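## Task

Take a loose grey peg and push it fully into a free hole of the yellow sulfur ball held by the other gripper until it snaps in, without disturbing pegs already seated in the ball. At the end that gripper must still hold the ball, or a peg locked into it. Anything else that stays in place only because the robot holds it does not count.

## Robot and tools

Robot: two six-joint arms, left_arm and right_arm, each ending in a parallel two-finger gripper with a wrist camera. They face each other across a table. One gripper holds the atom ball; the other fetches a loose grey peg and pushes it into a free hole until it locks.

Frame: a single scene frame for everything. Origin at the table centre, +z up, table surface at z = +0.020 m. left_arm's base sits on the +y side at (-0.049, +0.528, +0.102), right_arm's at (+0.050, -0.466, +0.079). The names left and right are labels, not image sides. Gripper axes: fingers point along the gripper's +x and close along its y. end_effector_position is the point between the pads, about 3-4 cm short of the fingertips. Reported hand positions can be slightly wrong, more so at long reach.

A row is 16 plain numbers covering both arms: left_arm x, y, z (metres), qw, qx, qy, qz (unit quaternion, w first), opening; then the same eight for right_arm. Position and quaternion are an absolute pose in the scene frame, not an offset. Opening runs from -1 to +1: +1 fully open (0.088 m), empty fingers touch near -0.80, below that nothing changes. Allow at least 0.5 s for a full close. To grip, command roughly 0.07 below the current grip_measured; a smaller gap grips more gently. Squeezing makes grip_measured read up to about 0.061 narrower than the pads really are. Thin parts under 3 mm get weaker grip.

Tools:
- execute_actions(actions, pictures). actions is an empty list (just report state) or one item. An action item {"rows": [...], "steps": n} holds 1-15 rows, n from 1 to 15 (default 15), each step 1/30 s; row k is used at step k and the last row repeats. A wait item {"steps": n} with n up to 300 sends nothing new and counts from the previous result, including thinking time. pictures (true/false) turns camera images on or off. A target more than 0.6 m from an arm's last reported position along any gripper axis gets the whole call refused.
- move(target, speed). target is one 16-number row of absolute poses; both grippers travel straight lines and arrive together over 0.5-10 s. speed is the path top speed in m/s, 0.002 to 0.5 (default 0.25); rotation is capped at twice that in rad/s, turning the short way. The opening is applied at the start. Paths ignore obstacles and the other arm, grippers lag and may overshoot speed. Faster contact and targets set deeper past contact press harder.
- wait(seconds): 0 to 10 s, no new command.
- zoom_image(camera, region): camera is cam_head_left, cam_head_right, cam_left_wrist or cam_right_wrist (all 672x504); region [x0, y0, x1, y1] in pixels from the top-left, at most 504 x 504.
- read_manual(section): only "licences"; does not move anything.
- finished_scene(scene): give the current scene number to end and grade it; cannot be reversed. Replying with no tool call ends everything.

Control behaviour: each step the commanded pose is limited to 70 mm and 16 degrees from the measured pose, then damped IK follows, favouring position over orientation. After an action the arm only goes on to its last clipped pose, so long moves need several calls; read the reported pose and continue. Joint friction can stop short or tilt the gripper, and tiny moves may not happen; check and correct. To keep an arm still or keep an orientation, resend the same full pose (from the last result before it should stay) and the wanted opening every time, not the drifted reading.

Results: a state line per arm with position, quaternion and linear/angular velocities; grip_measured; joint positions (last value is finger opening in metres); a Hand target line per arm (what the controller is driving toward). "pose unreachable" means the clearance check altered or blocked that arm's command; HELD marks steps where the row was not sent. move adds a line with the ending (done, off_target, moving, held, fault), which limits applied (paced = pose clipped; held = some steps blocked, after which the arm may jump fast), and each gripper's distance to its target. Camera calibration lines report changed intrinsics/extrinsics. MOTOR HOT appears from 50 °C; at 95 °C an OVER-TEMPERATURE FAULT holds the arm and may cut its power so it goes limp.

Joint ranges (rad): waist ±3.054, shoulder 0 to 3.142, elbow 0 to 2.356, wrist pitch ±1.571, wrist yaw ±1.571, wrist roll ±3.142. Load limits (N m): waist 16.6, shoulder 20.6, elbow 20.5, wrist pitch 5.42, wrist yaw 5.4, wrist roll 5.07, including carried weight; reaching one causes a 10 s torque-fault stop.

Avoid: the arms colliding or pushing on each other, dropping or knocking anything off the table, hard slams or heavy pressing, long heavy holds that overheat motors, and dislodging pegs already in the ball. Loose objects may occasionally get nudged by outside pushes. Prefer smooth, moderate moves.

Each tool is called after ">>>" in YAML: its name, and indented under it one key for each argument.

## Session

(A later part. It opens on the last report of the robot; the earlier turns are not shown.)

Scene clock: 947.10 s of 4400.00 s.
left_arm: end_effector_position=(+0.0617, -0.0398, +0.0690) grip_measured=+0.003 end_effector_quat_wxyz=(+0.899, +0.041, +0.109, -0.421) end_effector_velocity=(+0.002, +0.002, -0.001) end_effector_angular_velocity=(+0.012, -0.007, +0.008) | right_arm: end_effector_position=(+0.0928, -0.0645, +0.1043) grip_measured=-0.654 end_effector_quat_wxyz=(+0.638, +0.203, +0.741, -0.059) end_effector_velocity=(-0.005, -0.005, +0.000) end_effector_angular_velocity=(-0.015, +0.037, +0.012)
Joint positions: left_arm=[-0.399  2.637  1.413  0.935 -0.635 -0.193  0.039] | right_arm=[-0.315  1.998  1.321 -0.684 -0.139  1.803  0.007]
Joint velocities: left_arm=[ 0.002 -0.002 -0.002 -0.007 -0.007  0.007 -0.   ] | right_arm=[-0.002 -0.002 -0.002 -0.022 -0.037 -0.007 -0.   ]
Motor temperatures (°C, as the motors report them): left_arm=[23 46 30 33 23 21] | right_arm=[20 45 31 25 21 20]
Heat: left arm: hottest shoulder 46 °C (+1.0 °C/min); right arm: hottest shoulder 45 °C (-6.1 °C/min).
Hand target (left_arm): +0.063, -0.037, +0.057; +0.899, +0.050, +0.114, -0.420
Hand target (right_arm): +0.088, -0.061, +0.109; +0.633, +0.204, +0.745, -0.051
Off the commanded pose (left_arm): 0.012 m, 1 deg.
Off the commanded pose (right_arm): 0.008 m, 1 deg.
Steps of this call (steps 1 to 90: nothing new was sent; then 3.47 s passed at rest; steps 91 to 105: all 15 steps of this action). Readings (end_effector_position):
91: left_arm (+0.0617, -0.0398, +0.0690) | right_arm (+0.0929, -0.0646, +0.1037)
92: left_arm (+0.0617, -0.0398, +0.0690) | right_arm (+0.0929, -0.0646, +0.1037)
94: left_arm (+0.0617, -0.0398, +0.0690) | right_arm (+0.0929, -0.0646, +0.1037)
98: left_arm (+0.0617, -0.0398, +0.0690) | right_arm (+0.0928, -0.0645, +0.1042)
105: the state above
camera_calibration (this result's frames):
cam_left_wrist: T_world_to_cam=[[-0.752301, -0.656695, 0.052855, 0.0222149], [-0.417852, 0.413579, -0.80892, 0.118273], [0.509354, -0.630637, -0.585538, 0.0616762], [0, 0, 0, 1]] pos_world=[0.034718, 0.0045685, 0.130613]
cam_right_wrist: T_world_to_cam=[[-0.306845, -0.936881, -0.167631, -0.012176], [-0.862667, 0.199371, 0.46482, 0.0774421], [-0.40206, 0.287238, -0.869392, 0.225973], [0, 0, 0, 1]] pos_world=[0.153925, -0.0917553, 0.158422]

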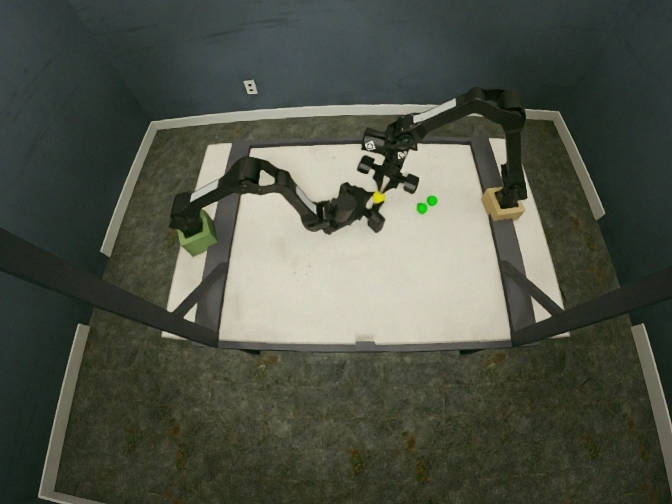

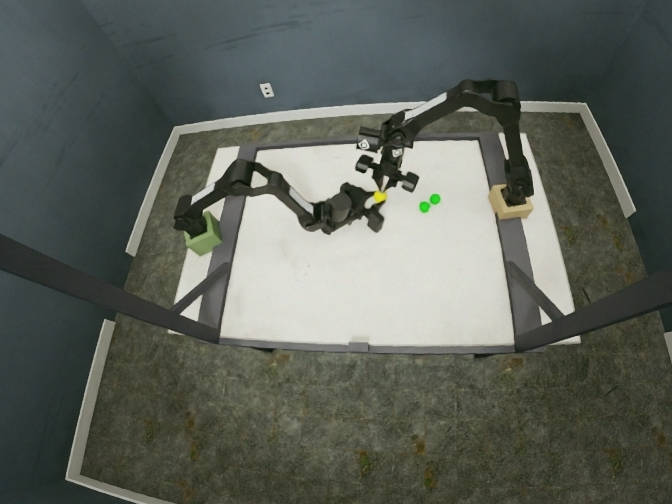

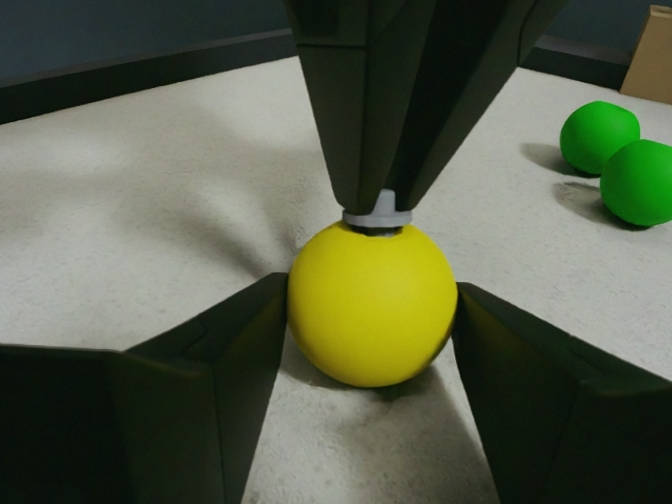

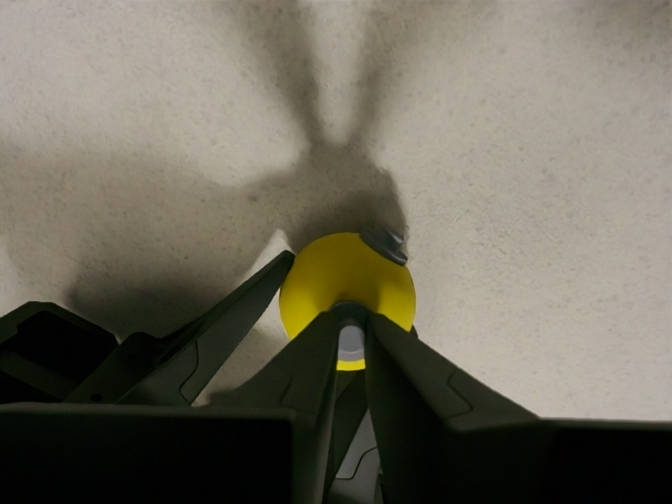

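>>> execute_actions:
  actions:
    - {"rows": [[0.0632,-0.0377,0.057,0.8986,0.05,0.114,-0.42,-0.07,0.0869,-0.0610,0.1091,0.6312,0.2041,0.7468,-0.0499,-0.655],[0.0632,-0.0377,0.057,0.8986,0.05,0.114,-0.42,-0.07,0.0860,-0.0607,0.1093,0.6293,0.2040,0.7484,-0.0492,-0.655],[0.0632,-0.0377,0.057,0.8986,0.05,0.114,-0.42,-0.07,0.0851,-0.0604,0.1094,0.6274,0.2039,0.7499,-0.0485,-0.655],[0.0632,-0.0377,0.057,0.8986,0.05,0.114,-0.42,-0.07,0.0842,-0.0601,0.1096,0.6255,0.2038,0.7515,-0.0478,-0.655]], "steps": 15}

>>> zoom_image:
  camera: "cam_left_wrist"
  region: [320, 150, 440, 270]

>>> zoom_image:
  camera: "cam_right_wrist"
  region: [290, 260, 410, 380]

Scene clock: 964.83 s of 4400.00 s.
left_arm: end_effector_position=(+0.0615, -0.0398, +0.0690) grip_measured=+0.003 end_effector_quat_wxyz=(+0.899, +0.041, +0.109, -0.422) end_effector_velocity=(-0.001, +0.000, +0.002) end_effector_angular_velocity=(-0.012, +0.003, +0.006) | right_arm: end_effector_position=(+0.0907, -0.0637, +0.1054) grip_measured=-0.654 end_effector_quat_wxyz=(+0.632, +0.203, +0.745, -0.057) end_effector_velocity=(-0.000, -0.001, -0.002) end_effector_angular_velocity=(-0.000, +0.006, +0.006)
Joint positions: left_arm=[-0.4    2.637  1.413  0.935 -0.635 -0.193  0.039] | right_arm=[-0.315  1.996  1.321 -0.683 -0.153  1.803  0.007]
Joint velocities: left_arm=[-0.002 -0.002 -0.002  0.007 -0.007 -0.007 -0.   ] | right_arm=[-0.002  0.002 -0.007  0.007 -0.007 -0.007  0.   ]
Motor temperatures (°C, as the motors report them): left_arm=[23 46 30 33 23 21] | right_arm=[20 48 32 25 21 20]
Heat: left arm: hottest shoulder 46 °C (+0.0 °C/min); right arm: hottest shoulder 48 °C (+0.0 °C/min).
Hand target (left_arm): +0.063, -0.037, +0.057; +0.899, +0.050, +0.114, -0.420
Hand target (right_arm): +0.084, -0.060, +0.110; +0.626, +0.204, +0.751, -0.048
Off the commanded pose (left_arm): 0.012 m, 1 deg.
Off the commanded pose (right_arm): 0.009 m, 2 deg.
Steps of this call (steps 1 to 90: nothing new was sent; then 14.23 s passed at rest; steps 91 to 105: all 15 steps of this action). Readings (end_effector_position):
91: left_arm (+0.0617, -0.0398, +0.0690) | right_arm (+0.0927, -0.0645, +0.1043)
92: left_arm (+0.0617, -0.0398, +0.0690) | right_arm (+0.0924, -0.0644, +0.1044)
94: left_arm (+0.0615, -0.0398, +0.0690) | right_arm (+0.0916, -0.0641, +0.1048)
98: left_arm (+0.0615, -0.0398, +0.0690) | right_arm (+0.0908, -0.0637, +0.1054)
105: the state above
camera_calibration (this result's frames):
cam_left_wrist: T_world_to_cam=[[-0.752552, -0.656408, 0.052855, 0.0220511], [-0.417695, 0.413739, -0.80892, 0.118197], [0.509114, -0.630831, -0.585538, 0.0617671], [0, 0, 0, 1]] pos_world=[0.0345182, 0.0045367, 0.130613]
cam_right_wrist: T_world_to_cam=[[-0.306257, -0.936869, -0.168769, -0.0118646], [-0.856925, 0.194107, 0.477496, 0.0728024], [-0.414592, 0.290859, -0.862273, 0.226513], [0, 0, 0, 1]] pos_world=[0.152663, -0.0911302, 0.158551]

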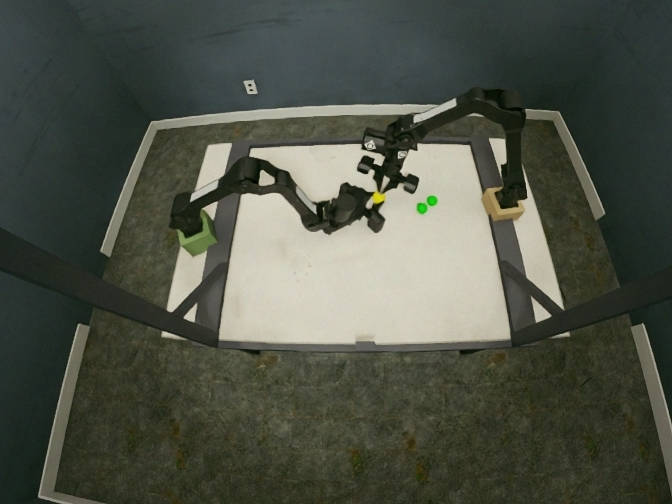

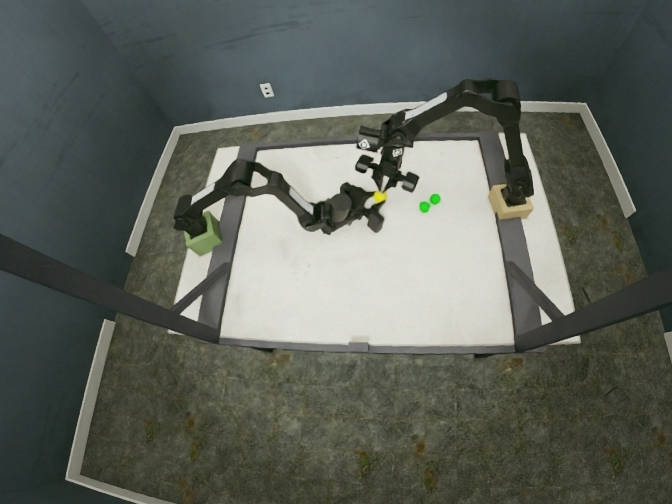

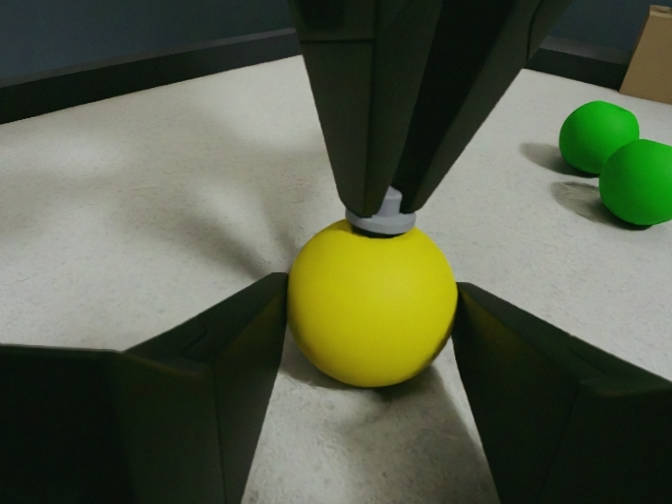

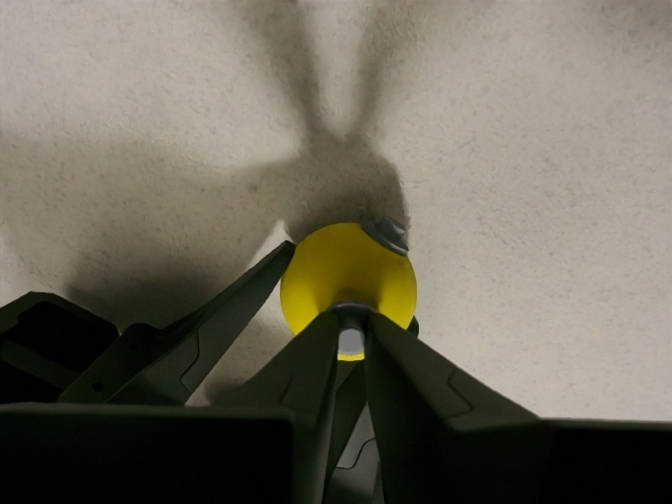

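Region (320, 150, 440, 270) of cam_left_wrist's 672x504 image, scaled by 4.200, with more detail than that image has.

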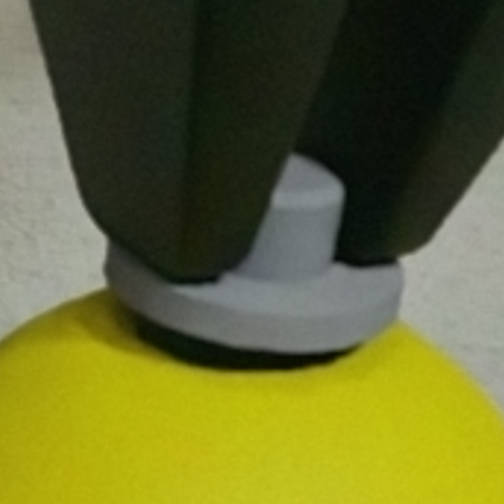

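Region (290, 260, 410, 380) of cam_right_wrist's 672x504 image, scaled by 4.200, with more detail than that image has.

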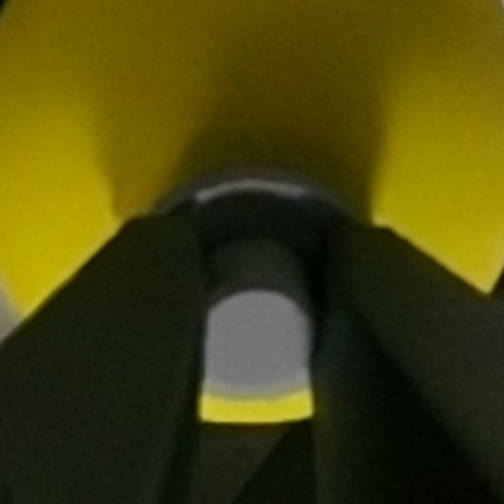

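>>> execute_actions:
  actions:
    - {"rows": [[0.0632,-0.0377,0.057,0.8986,0.05,0.114,-0.42,-0.07,0.0875,-0.0614,0.1085,0.6290,0.2044,0.7480,-0.0512,-0.655],[0.0632,-0.0377,0.057,0.8986,0.05,0.114,-0.42,-0.07,0.0909,-0.0627,0.1075,0.6318,0.2050,0.7449,-0.0546,-0.655],[0.0632,-0.0377,0.057,0.8986,0.05,0.114,-0.42,-0.07,0.0916,-0.0630,0.1074,0.6337,0.2049,0.7434,-0.0551,-0.655],[0.0632,-0.0377,0.057,0.8986,0.05,0.114,-0.42,-0.07,0.0923,-0.0632,0.1072,0.6356,0.2048,0.7418,-0.0556,-0.655],[0.0632,-0.0377,0.057,0.8986,0.05,0.114,-0.42,-0.07,0.0930,-0.0635,0.1071,0.6375,0.2046,0.7403,-0.0561,-0.655],[0.0632,-0.0377,0.057,0.8986,0.05,0.114,-0.42,-0.07,0.0937,-0.0637,0.1069,0.6394,0.2045,0.7387,-0.0566,-0.655]], "steps": 15}

>>> zoom_image:
  camera: "cam_left_wrist"
  region: [320, 150, 440, 270]

>>> zoom_image:
  camera: "cam_right_wrist"
  region: [290, 260, 410, 380]

Scene clock: 974.80 s of 4400.00 s.
left_arm: end_effector_position=(+0.0621, -0.0398, +0.0691) grip_measured=+0.003 end_effector_quat_wxyz=(+0.900, +0.041, +0.109, -0.421) end_effector_velocity=(-0.001, +0.002, -0.002) end_effector_angular_velocity=(-0.001, +0.015, +0.010) | right_arm: end_effector_position=(+0.0928, -0.0645, +0.1050) grip_measured=-0.654 end_effector_quat_wxyz=(+0.637, +0.203, +0.741, -0.059) end_effector_velocity=(-0.000, -0.002, +0.002) end_effector_angular_velocity=(-0.004, -0.005, -0.006)
Joint positions: left_arm=[-0.399  2.637  1.413  0.935 -0.634 -0.193  0.039] | right_arm=[-0.315  1.996  1.321 -0.685 -0.14   1.803  0.007]
Joint velocities: left_arm=[-0.002 -0.002 -0.007 -0.007 -0.007 -0.022 -0.   ] | right_arm=[ 0.002 -0.007 -0.002 -0.007  0.007  0.007 -0.   ]
Motor temperatures (°C, as the motors report them): left_arm=[23 47 30 33 23 21] | right_arm=[20 50 32 25 22 20]
Heat: left arm: hottest shoulder 47 °C (+1.0 °C/min); right arm: hottest shoulder 50 °C (+3.0 °C/min). Fold the right arm in close to its base before you think long.
Hand target (left_arm): +0.063, -0.038, +0.057; +0.899, +0.050, +0.114, -0.420
Hand target (right_arm): +0.094, -0.064, +0.107; +0.640, +0.205, +0.739, -0.057
Off the commanded pose (left_arm): 0.012 m, 1 deg.
Off the commanded pose (right_arm): 0.002 m, 0 deg.
MOTOR HOT: a motor of the right arm reached 50 °C. Now the hottest motor of the right arm, joint 2 (shoulder), reports 50 °C. The temperature limit of the motors' drives, at which the controller stops that arm, is 95 °C. To cool a motor, set the load down, stop pushing, or move to a pose that needs little force.
Steps of this call (steps 1 to 90: nothing new was sent; then 6.47 s passed at rest; steps 91 to 105: all 15 steps of this action). Readings (end_effector_position):
91: left_arm (+0.0615, -0.0398, +0.0690) | right_arm (+0.0907, -0.0637, +0.1054)
92: left_arm (+0.0615, -0.0398, +0.0690) | right_arm (+0.0910, -0.0638, +0.1054)
94: left_arm (+0.0615, -0.0398, +0.0690) | right_arm (+0.0915, -0.0639, +0.1054)
98: left_arm (+0.0619, -0.0398, +0.0690) | right_arm (+0.0926, -0.0644, +0.1051)
105: the state above
camera_calibration (this result's frames):
cam_left_wrist: T_world_to_cam=[[-0.752035, -0.656974, 0.053179, 0.0224209], [-0.418093, 0.413101, -0.80904, 0.118553], [0.50955, -0.63066, -0.585343, 0.061484], [0, 0, 0, 1]] pos_world=[0.0350984, 0.00453101, 0.130711]
cam_right_wrist: T_world_to_cam=[[-0.307134, -0.936617, -0.168571, -0.0119252], [-0.862208, 0.198886, 0.465878, 0.0769085], [-0.402823, 0.28843, -0.868644, 0.226663], [0, 0, 0, 1]] pos_world=[0.153953, -0.0918418, 0.159049]

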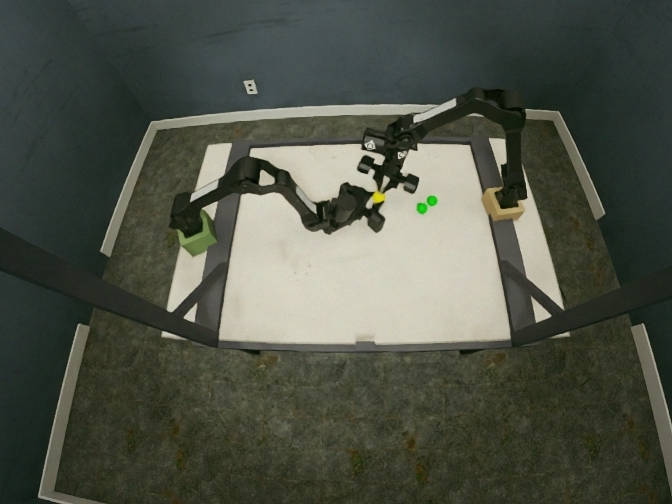

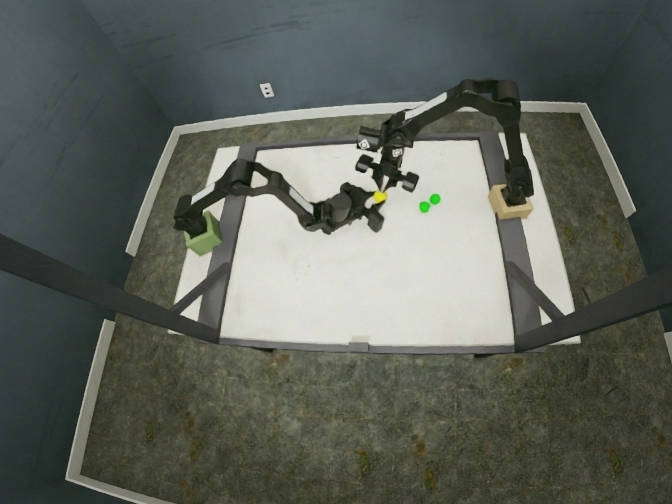

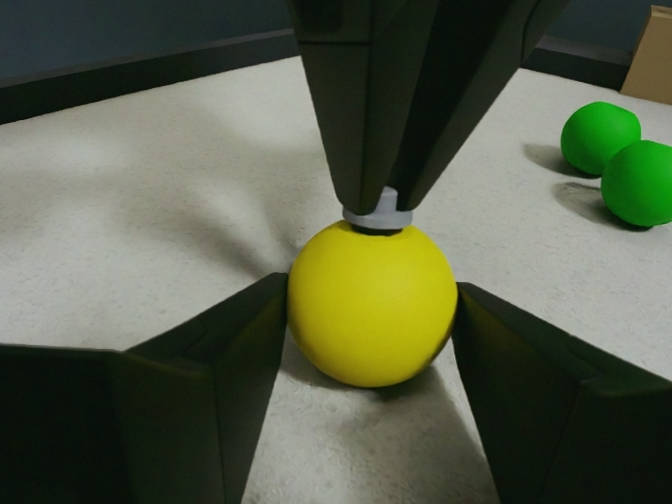

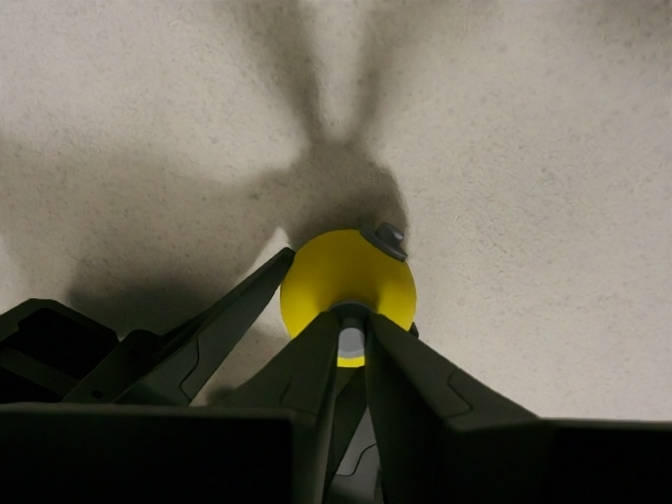

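Region (320, 150, 440, 270) of cam_left_wrist's 672x504 image, scaled by 4.200, with more detail than that image has.

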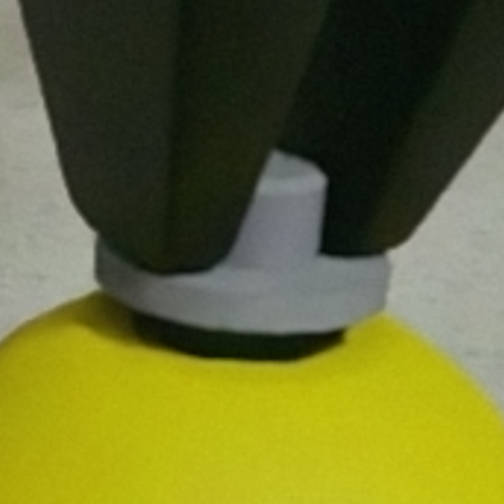

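Region (290, 260, 410, 380) of cam_right_wrist's 672x504 image, scaled by 4.200, with more detail than that image has.

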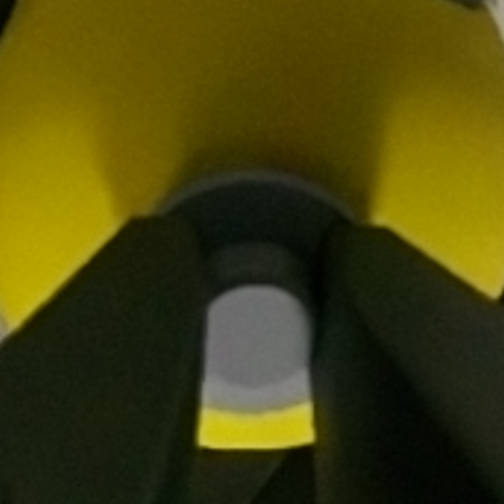

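>>> execute_actions:
  actions:
    - {"rows": [[0.0632,-0.0377,0.057,0.8986,0.05,0.114,-0.42,-0.07,0.0930,-0.0635,0.1071,0.6370,0.2050,0.7407,-0.0566,-0.68],[0.0632,-0.0377,0.057,0.8986,0.05,0.114,-0.42,-0.07,0.0930,-0.0635,0.1071,0.6370,0.2050,0.7407,-0.0566,-0.71],[0.0632,-0.0377,0.057,0.8986,0.05,0.114,-0.42,-0.07,0.0930,-0.0635,0.1071,0.6370,0.2050,0.7407,-0.0566,-0.75],[0.0632,-0.0377,0.057,0.8986,0.05,0.114,-0.42,-0.07,0.0930,-0.0635,0.1071,0.6370,0.2050,0.7407,-0.0566,-0.79],[0.0632,-0.0377,0.057,0.8986,0.05,0.114,-0.42,-0.07,0.0930,-0.0635,0.1071,0.6370,0.2050,0.7407,-0.0566,-0.82],[0.0632,-0.0377,0.057,0.8986,0.05,0.114,-0.42,-0.07,0.0930,-0.0635,0.1071,0.6370,0.2050,0.7407,-0.0566,-0.82],[0.0632,-0.0377,0.057,0.8986,0.05,0.114,-0.42,-0.07,0.0928,-0.0645,0.1050,0.6372,0.2030,0.7408,-0.0590,-0.82],[0.0632,-0.0377,0.057,0.8986,0.05,0.114,-0.42,-0.07,0.0926,-0.0655,0.1029,0.6374,0.2010,0.7410,-0.0614,-0.82],[0.0632,-0.0377,0.057,0.8986,0.05,0.114,-0.42,-0.07,0.0925,-0.0665,0.1007,0.6377,0.1990,0.7411,-0.0637,-0.82],[0.0632,-0.0377,0.057,0.8986,0.05,0.114,-0.42,-0.07,0.0923,-0.0675,0.0986,0.6379,0.1971,0.7412,-0.0661,-0.82],[0.0632,-0.0377,0.057,0.8986,0.05,0.114,-0.42,-0.07,0.0922,-0.0682,0.0970,0.6381,0.1956,0.7413,-0.0679,-0.82]], "steps": 15}

>>> zoom_image:
  camera: "cam_left_wrist"
  region: [320, 150, 440, 270]

>>> zoom_image:
  camera: "cam_right_wrist"
  region: [290, 260, 410, 380]

Scene clock: 985.37 s of 4400.00 s.
left_arm: end_effector_position=(+0.0621, -0.0398, +0.0691) grip_measured=+0.003 end_effector_quat_wxyz=(+0.900, +0.041, +0.109, -0.421) end_effector_velocity=(+0.001, +0.002, +0.002) end_effector_angular_velocity=(-0.002, -0.001, +0.020) | right_arm: end_effector_position=(+0.0926, -0.0644, +0.1050) grip_measured=-0.720 end_effector_quat_wxyz=(+0.637, +0.203, +0.741, -0.059) end_effector_velocity=(-0.002, -0.002, +0.000) end_effector_angular_velocity=(-0.005, +0.007, +0.011)
Joint positions: left_arm=[-0.399  2.637  1.413  0.935 -0.634 -0.193  0.039] | right_arm=[-0.315  1.996  1.321 -0.685 -0.14   1.803  0.004]
Joint velocities: left_arm=[-0.002 -0.007 -0.002 -0.007 -0.022 -0.007 -0.   ] | right_arm=[ 0.002 -0.002 -0.002 -0.007 -0.007 -0.007 -0.   ]
Motor temperatures (°C, as the motors report them): left_arm=[23 47 30 33 23 21] | right_arm=[20 50 32 24 21 20]
Heat: left arm: hottest shoulder 47 °C (+1.0 °C/min); right arm: hottest shoulder 50 °C (+5.1 °C/min). Fold the right arm in close to its base before you think long.
Hand target (left_arm): +0.063, -0.037, +0.057; +0.899, +0.050, +0.114, -0.420
Hand target (right_arm): +0.092, -0.068, +0.097; +0.638, +0.196, +0.742, -0.068
Off the commanded pose (left_arm): 0.012 m, 1 deg.
Off the commanded pose (right_arm): 0.009 m, 1 deg.
MOTOR HOT: still on. Now the hottest motor of the right arm, joint 2 (shoulder), reports 50 °C; a drive's own limit is 95 °C.
Steps of this call (steps 1 to 90: nothing new was sent; then 7.07 s passed at rest; steps 91 to 105: all 15 steps of this action). Readings (end_effector_position):
91: left_arm (+0.0621, -0.0398, +0.0691) | right_arm (+0.0926, -0.0645, +0.1050)
92: left_arm (+0.0621, -0.0398, +0.0691) | right_arm (+0.0926, -0.0645, +0.1050)
94: left_arm (+0.0621, -0.0398, +0.0691) | right_arm (+0.0926, -0.0645, +0.1050)
98: left_arm (+0.0621, -0.0398, +0.0691) | right_arm (+0.0926, -0.0645, +0.1050)
105: the state above
camera_calibration (this result's frames):
cam_left_wrist: T_world_to_cam=[[-0.752035, -0.656974, 0.053179, 0.0224209], [-0.418093, 0.413101, -0.80904, 0.118553], [0.50955, -0.63066, -0.585343, 0.061484], [0, 0, 0, 1]] pos_world=[0.0350984, 0.00453101, 0.130711]
cam_right_wrist: T_world_to_cam=[[-0.306764, -0.936749, -0.168513, -0.012015], [-0.862128, 0.198461, 0.466207, 0.0766501], [-0.403276, 0.288295, -0.868478, 0.226594], [0, 0, 0, 1]] pos_world=[0.153776, -0.0917932, 0.159033]

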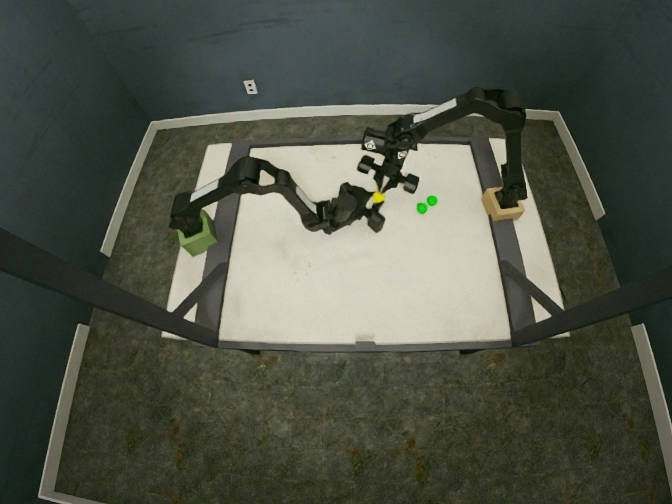

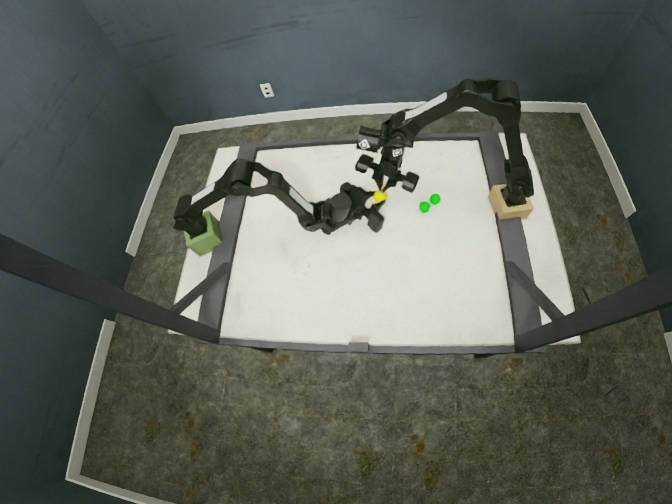

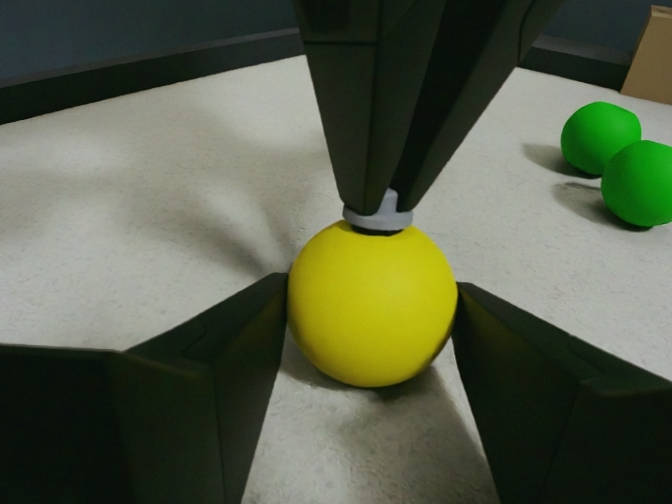

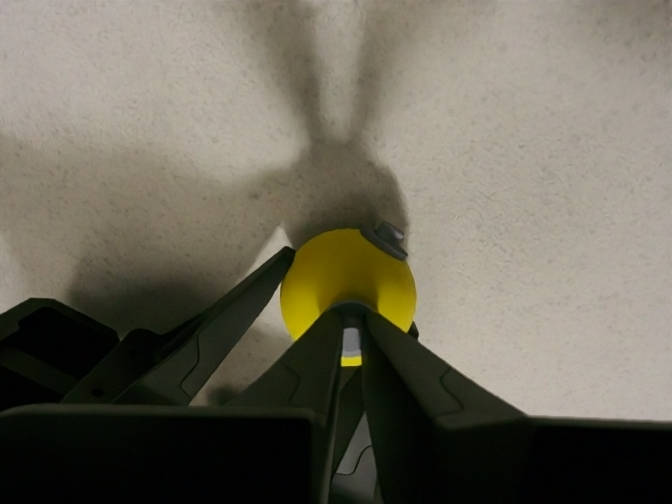

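Region (320, 150, 440, 270) of cam_left_wrist's 672x504 image, scaled by 4.200, with more detail than that image has.

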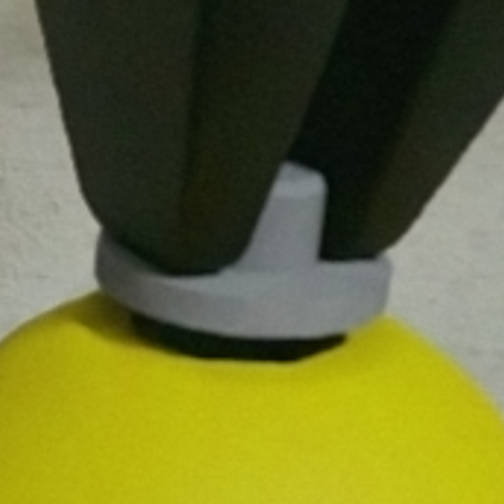

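Region (290, 260, 410, 380) of cam_right_wrist's 672x504 image, scaled by 4.200, with more detail than that image has.

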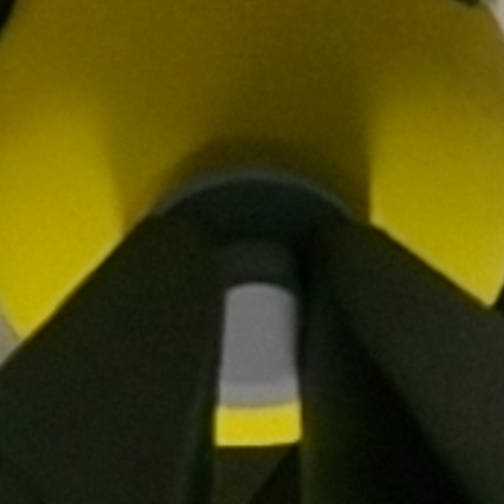

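>>> execute_actions:
  actions:
    - {"rows": [[0.0632,-0.0377,0.057,0.8986,0.05,0.114,-0.42,-0.07,0.0921,-0.0681,0.0965,0.6381,0.1956,0.7413,-0.0679,-0.82],[0.0632,-0.0377,0.057,0.8986,0.05,0.114,-0.42,-0.07,0.0921,-0.0680,0.0960,0.6381,0.1956,0.7413,-0.0679,-0.82],[0.0632,-0.0377,0.057,0.8986,0.05,0.114,-0.42,-0.07,0.0920,-0.0679,0.0955,0.6381,0.1956,0.7413,-0.0679,-0.82],[0.0632,-0.0377,0.057,0.8986,0.05,0.114,-0.42,-0.07,0.0918,-0.0684,0.0945,0.6382,0.1946,0.7414,-0.0691,-0.82],[0.0632,-0.0377,0.057,0.8986,0.05,0.114,-0.42,-0.07,0.0916,-0.0689,0.0934,0.6383,0.1936,0.7414,-0.0703,-0.82],[0.0632,-0.0377,0.057,0.8986,0.05,0.114,-0.42,-0.07,0.0914,-0.0694,0.0924,0.6384,0.1926,0.7415,-0.0715,-0.82],[0.0632,-0.0377,0.057,0.8986,0.05,0.114,-0.42,-0.07,0.0912,-0.0699,0.0913,0.6385,0.1916,0.7415,-0.0727,-0.82],[0.0632,-0.0377,0.057,0.8986,0.05,0.114,-0.42,-0.07,0.0910,-0.0704,0.0902,0.6386,0.1906,0.7416,-0.0739,-0.82],[0.0632,-0.0377,0.057,0.8986,0.05,0.114,-0.42,-0.07,0.0908,-0.0709,0.0891,0.6387,0.1896,0.7416,-0.0751,-0.82],[0.0632,-0.0377,0.057,0.8986,0.05,0.114,-0.42,-0.07,0.0906,-0.0714,0.0881,0.6388,0.1886,0.7417,-0.0762,-0.82],[0.0632,-0.0377,0.057,0.8986,0.05,0.114,-0.42,-0.07,0.0904,-0.0719,0.0870,0.6389,0.1876,0.7417,-0.0774,-0.82]], "steps": 15}

>>> zoom_image:
  camera: "cam_left_wrist"
  region: [320, 150, 440, 270]

>>> zoom_image:
  camera: "cam_right_wrist"
  region: [290, 260, 410, 380]

Scene clock: 995.63 s of 4400.00 s.
left_arm: end_effector_position=(+0.0621, -0.0398, +0.0691) grip_measured=+0.003 end_effector_quat_wxyz=(+0.900, +0.041, +0.109, -0.421) end_effector_velocity=(+0.004, +0.003, +0.001) end_effector_angular_velocity=(-0.016, +0.010, +0.029) | right_arm: end_effector_position=(+0.0923, -0.0649, +0.1035) grip_measured=-0.720 end_effector_quat_wxyz=(+0.637, +0.202, +0.741, -0.060) end_effector_velocity=(-0.001, -0.004, -0.003) end_effector_angular_velocity=(-0.013, +0.005, +0.020)
Joint positions: left_arm=[-0.399  2.637  1.413  0.935 -0.634 -0.193  0.039] | right_arm=[-0.314  1.999  1.32  -0.685 -0.14   1.804  0.004]
Joint velocities: left_arm=[ 0.002 -0.002 -0.007  0.007 -0.022 -0.022 -0.   ] | right_arm=[-0.002  0.002 -0.007 -0.007 -0.007 -0.022 -0.   ]
Motor temperatures (°C, as the motors report them): left_arm=[23 47 30 33 23 21] | right_arm=[20 49 32 24 21 20]
Heat: left arm: hottest shoulder 47 °C (+1.0 °C/min); right arm: hottest shoulder 49 °C (+4.0 °C/min). Fold the right arm in close to its base before you think long.
Hand target (left_arm): +0.063, -0.037, +0.057; +0.899, +0.050, +0.114, -0.420
Hand target (right_arm): +0.090, -0.072, +0.088; +0.639, +0.188, +0.742, -0.077
Off the commanded pose (left_arm): 0.012 m, 1 deg.
Off the commanded pose (right_arm): 0.018 m, 3 deg.
MOTOR HOT: still on. Now the hottest motor of the right arm, joint 2 (shoulder), reports 49 °C; a drive's own limit is 95 °C.
Steps of this call (steps 1 to 90: nothing new was sent; then 6.77 s passed at rest; steps 91 to 105: all 15 steps of this action). Readings (end_effector_position):
91: left_arm (+0.0621, -0.0398, +0.0691) | right_arm (+0.0925, -0.0645, +0.1050)
92: left_arm (+0.0621, -0.0398, +0.0691) | right_arm (+0.0925, -0.0645, +0.1050)
94: left_arm (+0.0621, -0.0398, +0.0691) | right_arm (+0.0925, -0.0645, +0.1050)
98: left_arm (+0.0621, -0.0398, +0.0691) | right_arm (+0.0925, -0.0647, +0.1043)
105: the state above
camera_calibration (this result's frames):
cam_left_wrist: T_world_to_cam=[[-0.752035, -0.656974, 0.053179, 0.0224209], [-0.418093, 0.413101, -0.80904, 0.118553], [0.50955, -0.63066, -0.585343, 0.061484], [0, 0, 0, 1]] pos_world=[0.0350984, 0.00453101, 0.130711]
cam_right_wrist: T_world_to_cam=[[-0.306877, -0.937449, -0.164363, -0.0132668], [-0.861783, 0.200401, 0.466014, 0.0773703], [-0.403926, 0.284654, -0.869377, 0.225235], [0, 0, 0, 1]] pos_world=[0.153584, -0.0920562, 0.157578]

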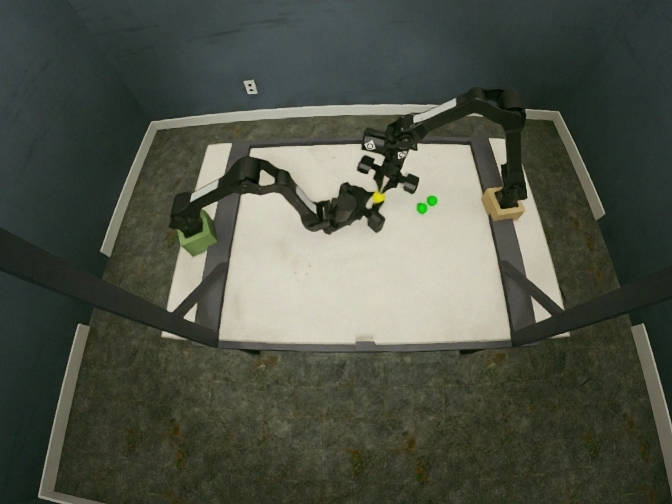

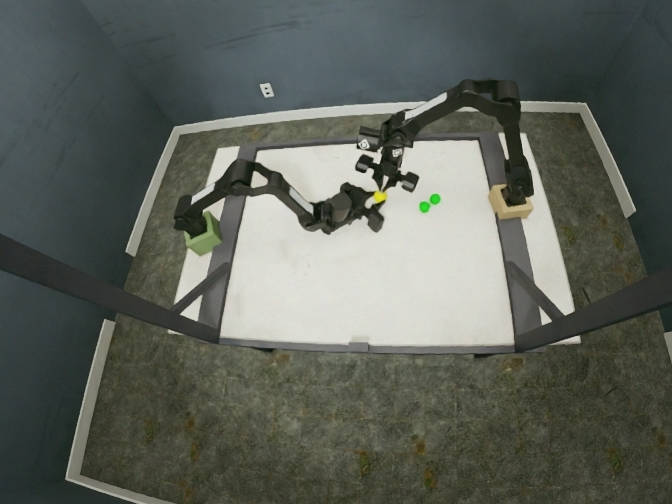

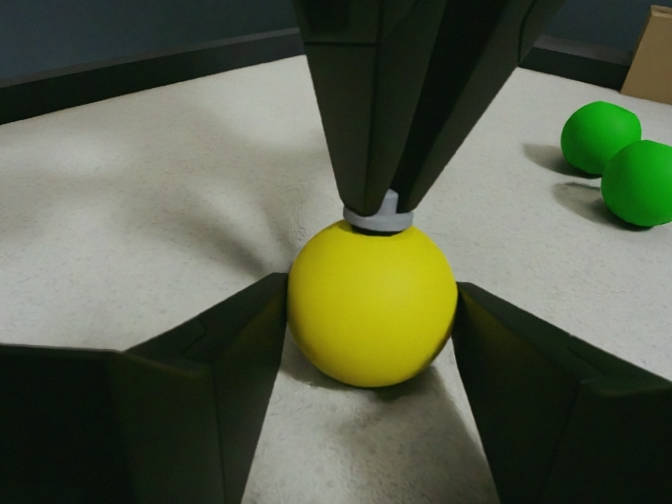

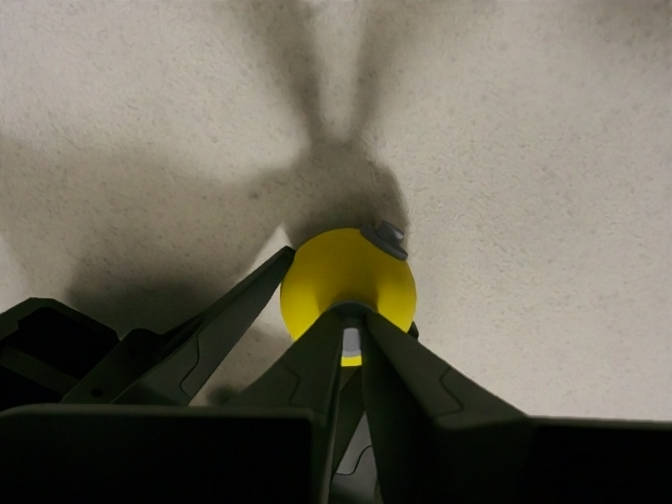

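Region (320, 150, 440, 270) of cam_left_wrist's 672x504 image, scaled by 4.200, with more detail than that image has.

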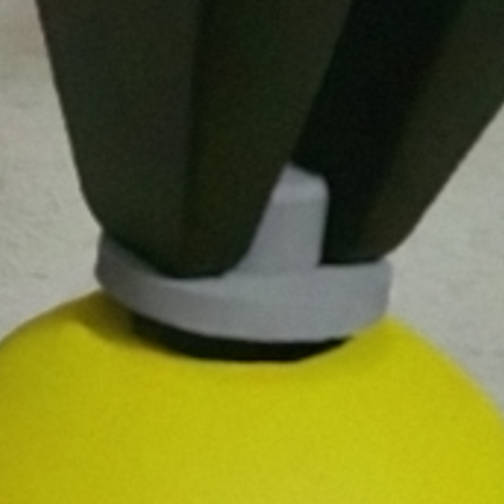

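Region (290, 260, 410, 380) of cam_right_wrist's 672x504 image, scaled by 4.200, with more detail than that image has.

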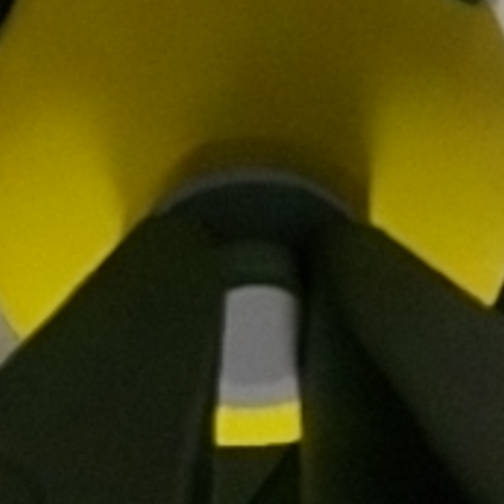

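>>> execute_actions:
  actions:
    - {"rows": [[0.0632,-0.0377,0.057,0.8986,0.05,0.114,-0.42,-0.07,0.0902,-0.0724,0.0859,0.6390,0.1866,0.7418,-0.0786,-0.82],[0.0632,-0.0377,0.057,0.8986,0.05,0.114,-0.42,-0.07,0.0900,-0.0729,0.0848,0.6391,0.1856,0.7418,-0.0798,-0.82],[0.0632,-0.0377,0.057,0.8986,0.05,0.114,-0.42,-0.07,0.0898,-0.0733,0.0836,0.6392,0.1846,0.7419,-0.0810,-0.82],[0.0632,-0.0377,0.057,0.8986,0.05,0.114,-0.42,-0.07,0.0896,-0.0738,0.0825,0.6393,0.1836,0.7419,-0.0821,-0.82],[0.0632,-0.0377,0.057,0.8986,0.05,0.114,-0.42,-0.07,0.0894,-0.0743,0.0813,0.6394,0.1826,0.7420,-0.0833,-0.82],[0.0632,-0.0377,0.057,0.8986,0.05,0.114,-0.42,-0.07,0.0892,-0.0747,0.0802,0.6395,0.1817,0.7420,-0.0845,-0.82],[0.0632,-0.0377,0.057,0.8986,0.05,0.114,-0.42,-0.07,0.0890,-0.0752,0.0790,0.6396,0.1807,0.7421,-0.0857,-0.82],[0.0632,-0.0377,0.057,0.8986,0.05,0.114,-0.42,-0.07,0.0888,-0.0757,0.0779,0.6397,0.1797,0.7421,-0.0869,-0.82],[0.0632,-0.0377,0.057,0.8986,0.05,0.114,-0.42,-0.07,0.0886,-0.0761,0.0767,0.6398,0.1787,0.7422,-0.0880,-0.82],[0.0632,-0.0377,0.057,0.8986,0.05,0.114,-0.42,-0.07,0.0884,-0.0766,0.0756,0.6399,0.1777,0.7422,-0.0892,-0.82]], "steps": 15}

>>> zoom_image:
  camera: "cam_left_wrist"
  region: [320, 150, 440, 270]

>>> zoom_image:
  camera: "cam_right_wrist"
  region: [290, 260, 410, 380]

Scene clock: 1005.40 s of 4400.00 s.
left_arm: end_effector_position=(+0.0621, -0.0399, +0.0691) grip_measured=+0.003 end_effector_quat_wxyz=(+0.899, +0.041, +0.109, -0.421) end_effector_velocity=(-0.001, +0.001, -0.001) end_effector_angular_velocity=(-0.006, +0.015, +0.010) | right_arm: end_effector_position=(+0.0919, -0.0653, +0.0995) grip_measured=-0.720 end_effector_quat_wxyz=(+0.637, +0.201, +0.742, -0.063) end_effector_velocity=(-0.003, -0.005, -0.000) end_effector_angular_velocity=(-0.018, +0.023, +0.009)
Joint positions: left_arm=[-0.399  2.637  1.413  0.935 -0.634 -0.193  0.039] | right_arm=[-0.314  2.009  1.317 -0.679 -0.141  1.807  0.004]
Joint velocities: left_arm=[-0.002 -0.002 -0.002 -0.007 -0.007 -0.022  0.   ] | right_arm=[-0.002 -0.002 -0.002 -0.022 -0.022 -0.007 -0.   ]
Motor temperatures (°C, as the motors report them): left_arm=[23 47 30 33 23 21] | right_arm=[20 47 31 24 21 20]
Heat: left arm: hottest shoulder 47 °C (+1.0 °C/min); right arm: hottest shoulder 47 °C (+2.0 °C/min).
Hand target (left_arm): +0.063, -0.037, +0.057; +0.899, +0.050, +0.114, -0.420
Hand target (right_arm): +0.088, -0.078, +0.077; +0.640, +0.178, +0.742, -0.089
Off the commanded pose (left_arm): 0.012 m, 1 deg.
Off the commanded pose (right_arm): 0.027 m, 4 deg.
MOTOR HOT: cleared. Now the hottest motor of the right arm, joint 2 (shoulder), reports 47 °C.
Steps of this call (steps 1 to 90: nothing new was sent; then 6.27 s passed at rest; steps 91 to 105: all 15 steps of this action). Readings (end_effector_position):
91: left_arm (+0.0621, -0.0398, +0.0691) | right_arm (+0.0923, -0.0649, +0.1034)
92: left_arm (+0.0621, -0.0398, +0.0691) | right_arm (+0.0923, -0.0650, +0.1032)
94: left_arm (+0.0621, -0.0398, +0.0691) | right_arm (+0.0922, -0.0652, +0.1026)
98: left_arm (+0.0621, -0.0398, +0.0691) | right_arm (+0.0919, -0.0655, +0.1018)
105: the state above
camera_calibration (this result's frames):
cam_left_wrist: T_world_to_cam=[[-0.75227, -0.656699, 0.0532635, 0.0223848], [-0.41803, 0.413251, -0.808996, 0.11854], [0.509255, -0.630849, -0.585396, 0.061494], [0, 0, 0, 1]] pos_world=[0.0350764, 0.00450681, 0.130704]
cam_right_wrist: T_world_to_cam=[[-0.309517, -0.937722, -0.157726, -0.0148449], [-0.860032, 0.205304, 0.467114, 0.0790436], [-0.405641, 0.280229, -0.870016, 0.221609], [0, 0, 0, 1]] pos_world=[0.153279, -0.0922497, 0.15354]

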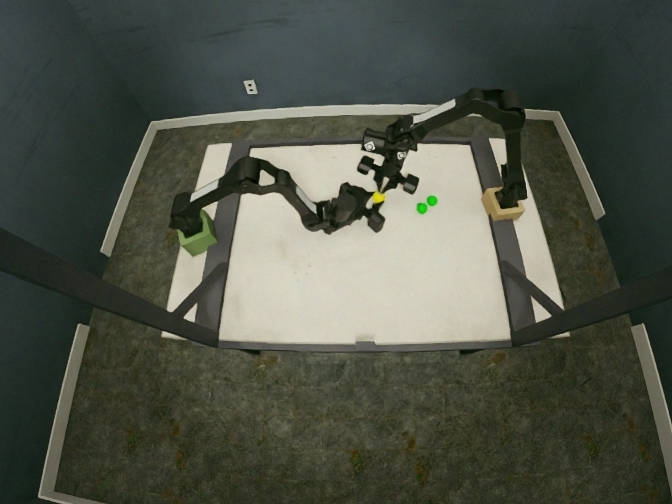

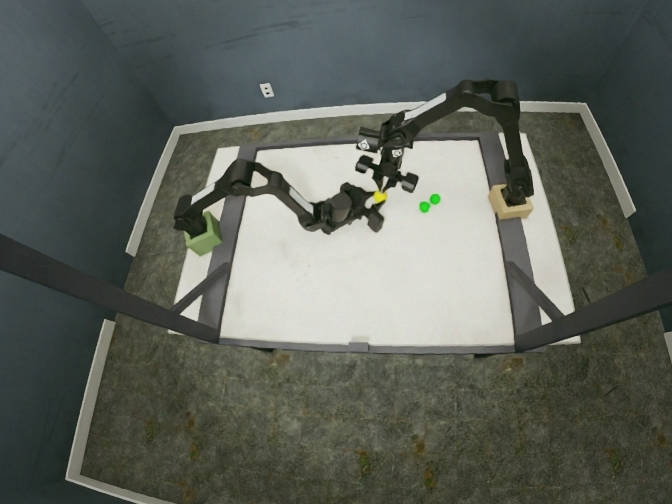

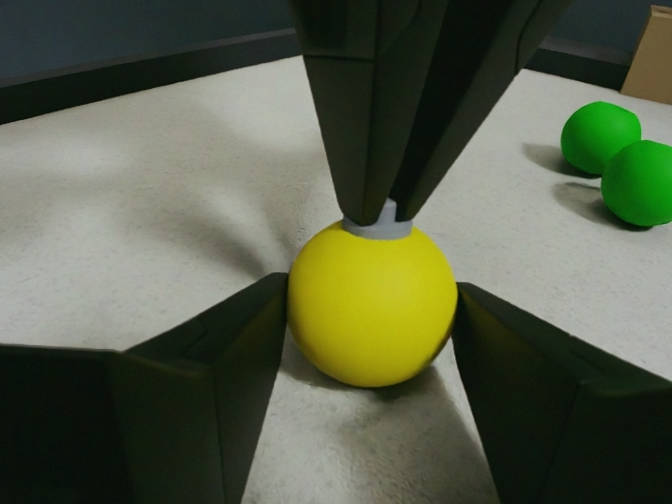

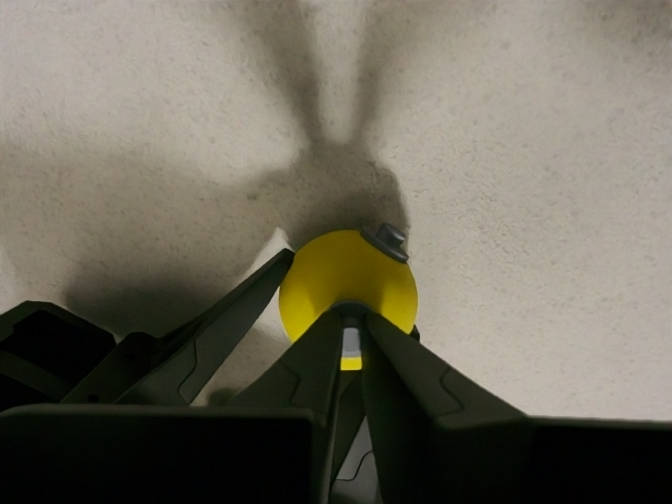

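Region (320, 150, 440, 270) of cam_left_wrist's 672x504 image, scaled by 4.200, with more detail than that image has.

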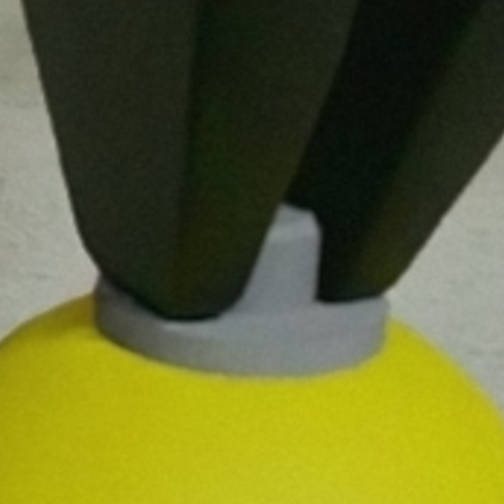

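Region (290, 260, 410, 380) of cam_right_wrist's 672x504 image, scaled by 4.200, with more detail than that image has.

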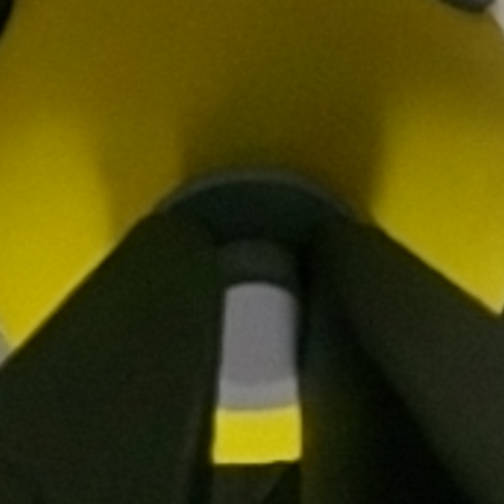

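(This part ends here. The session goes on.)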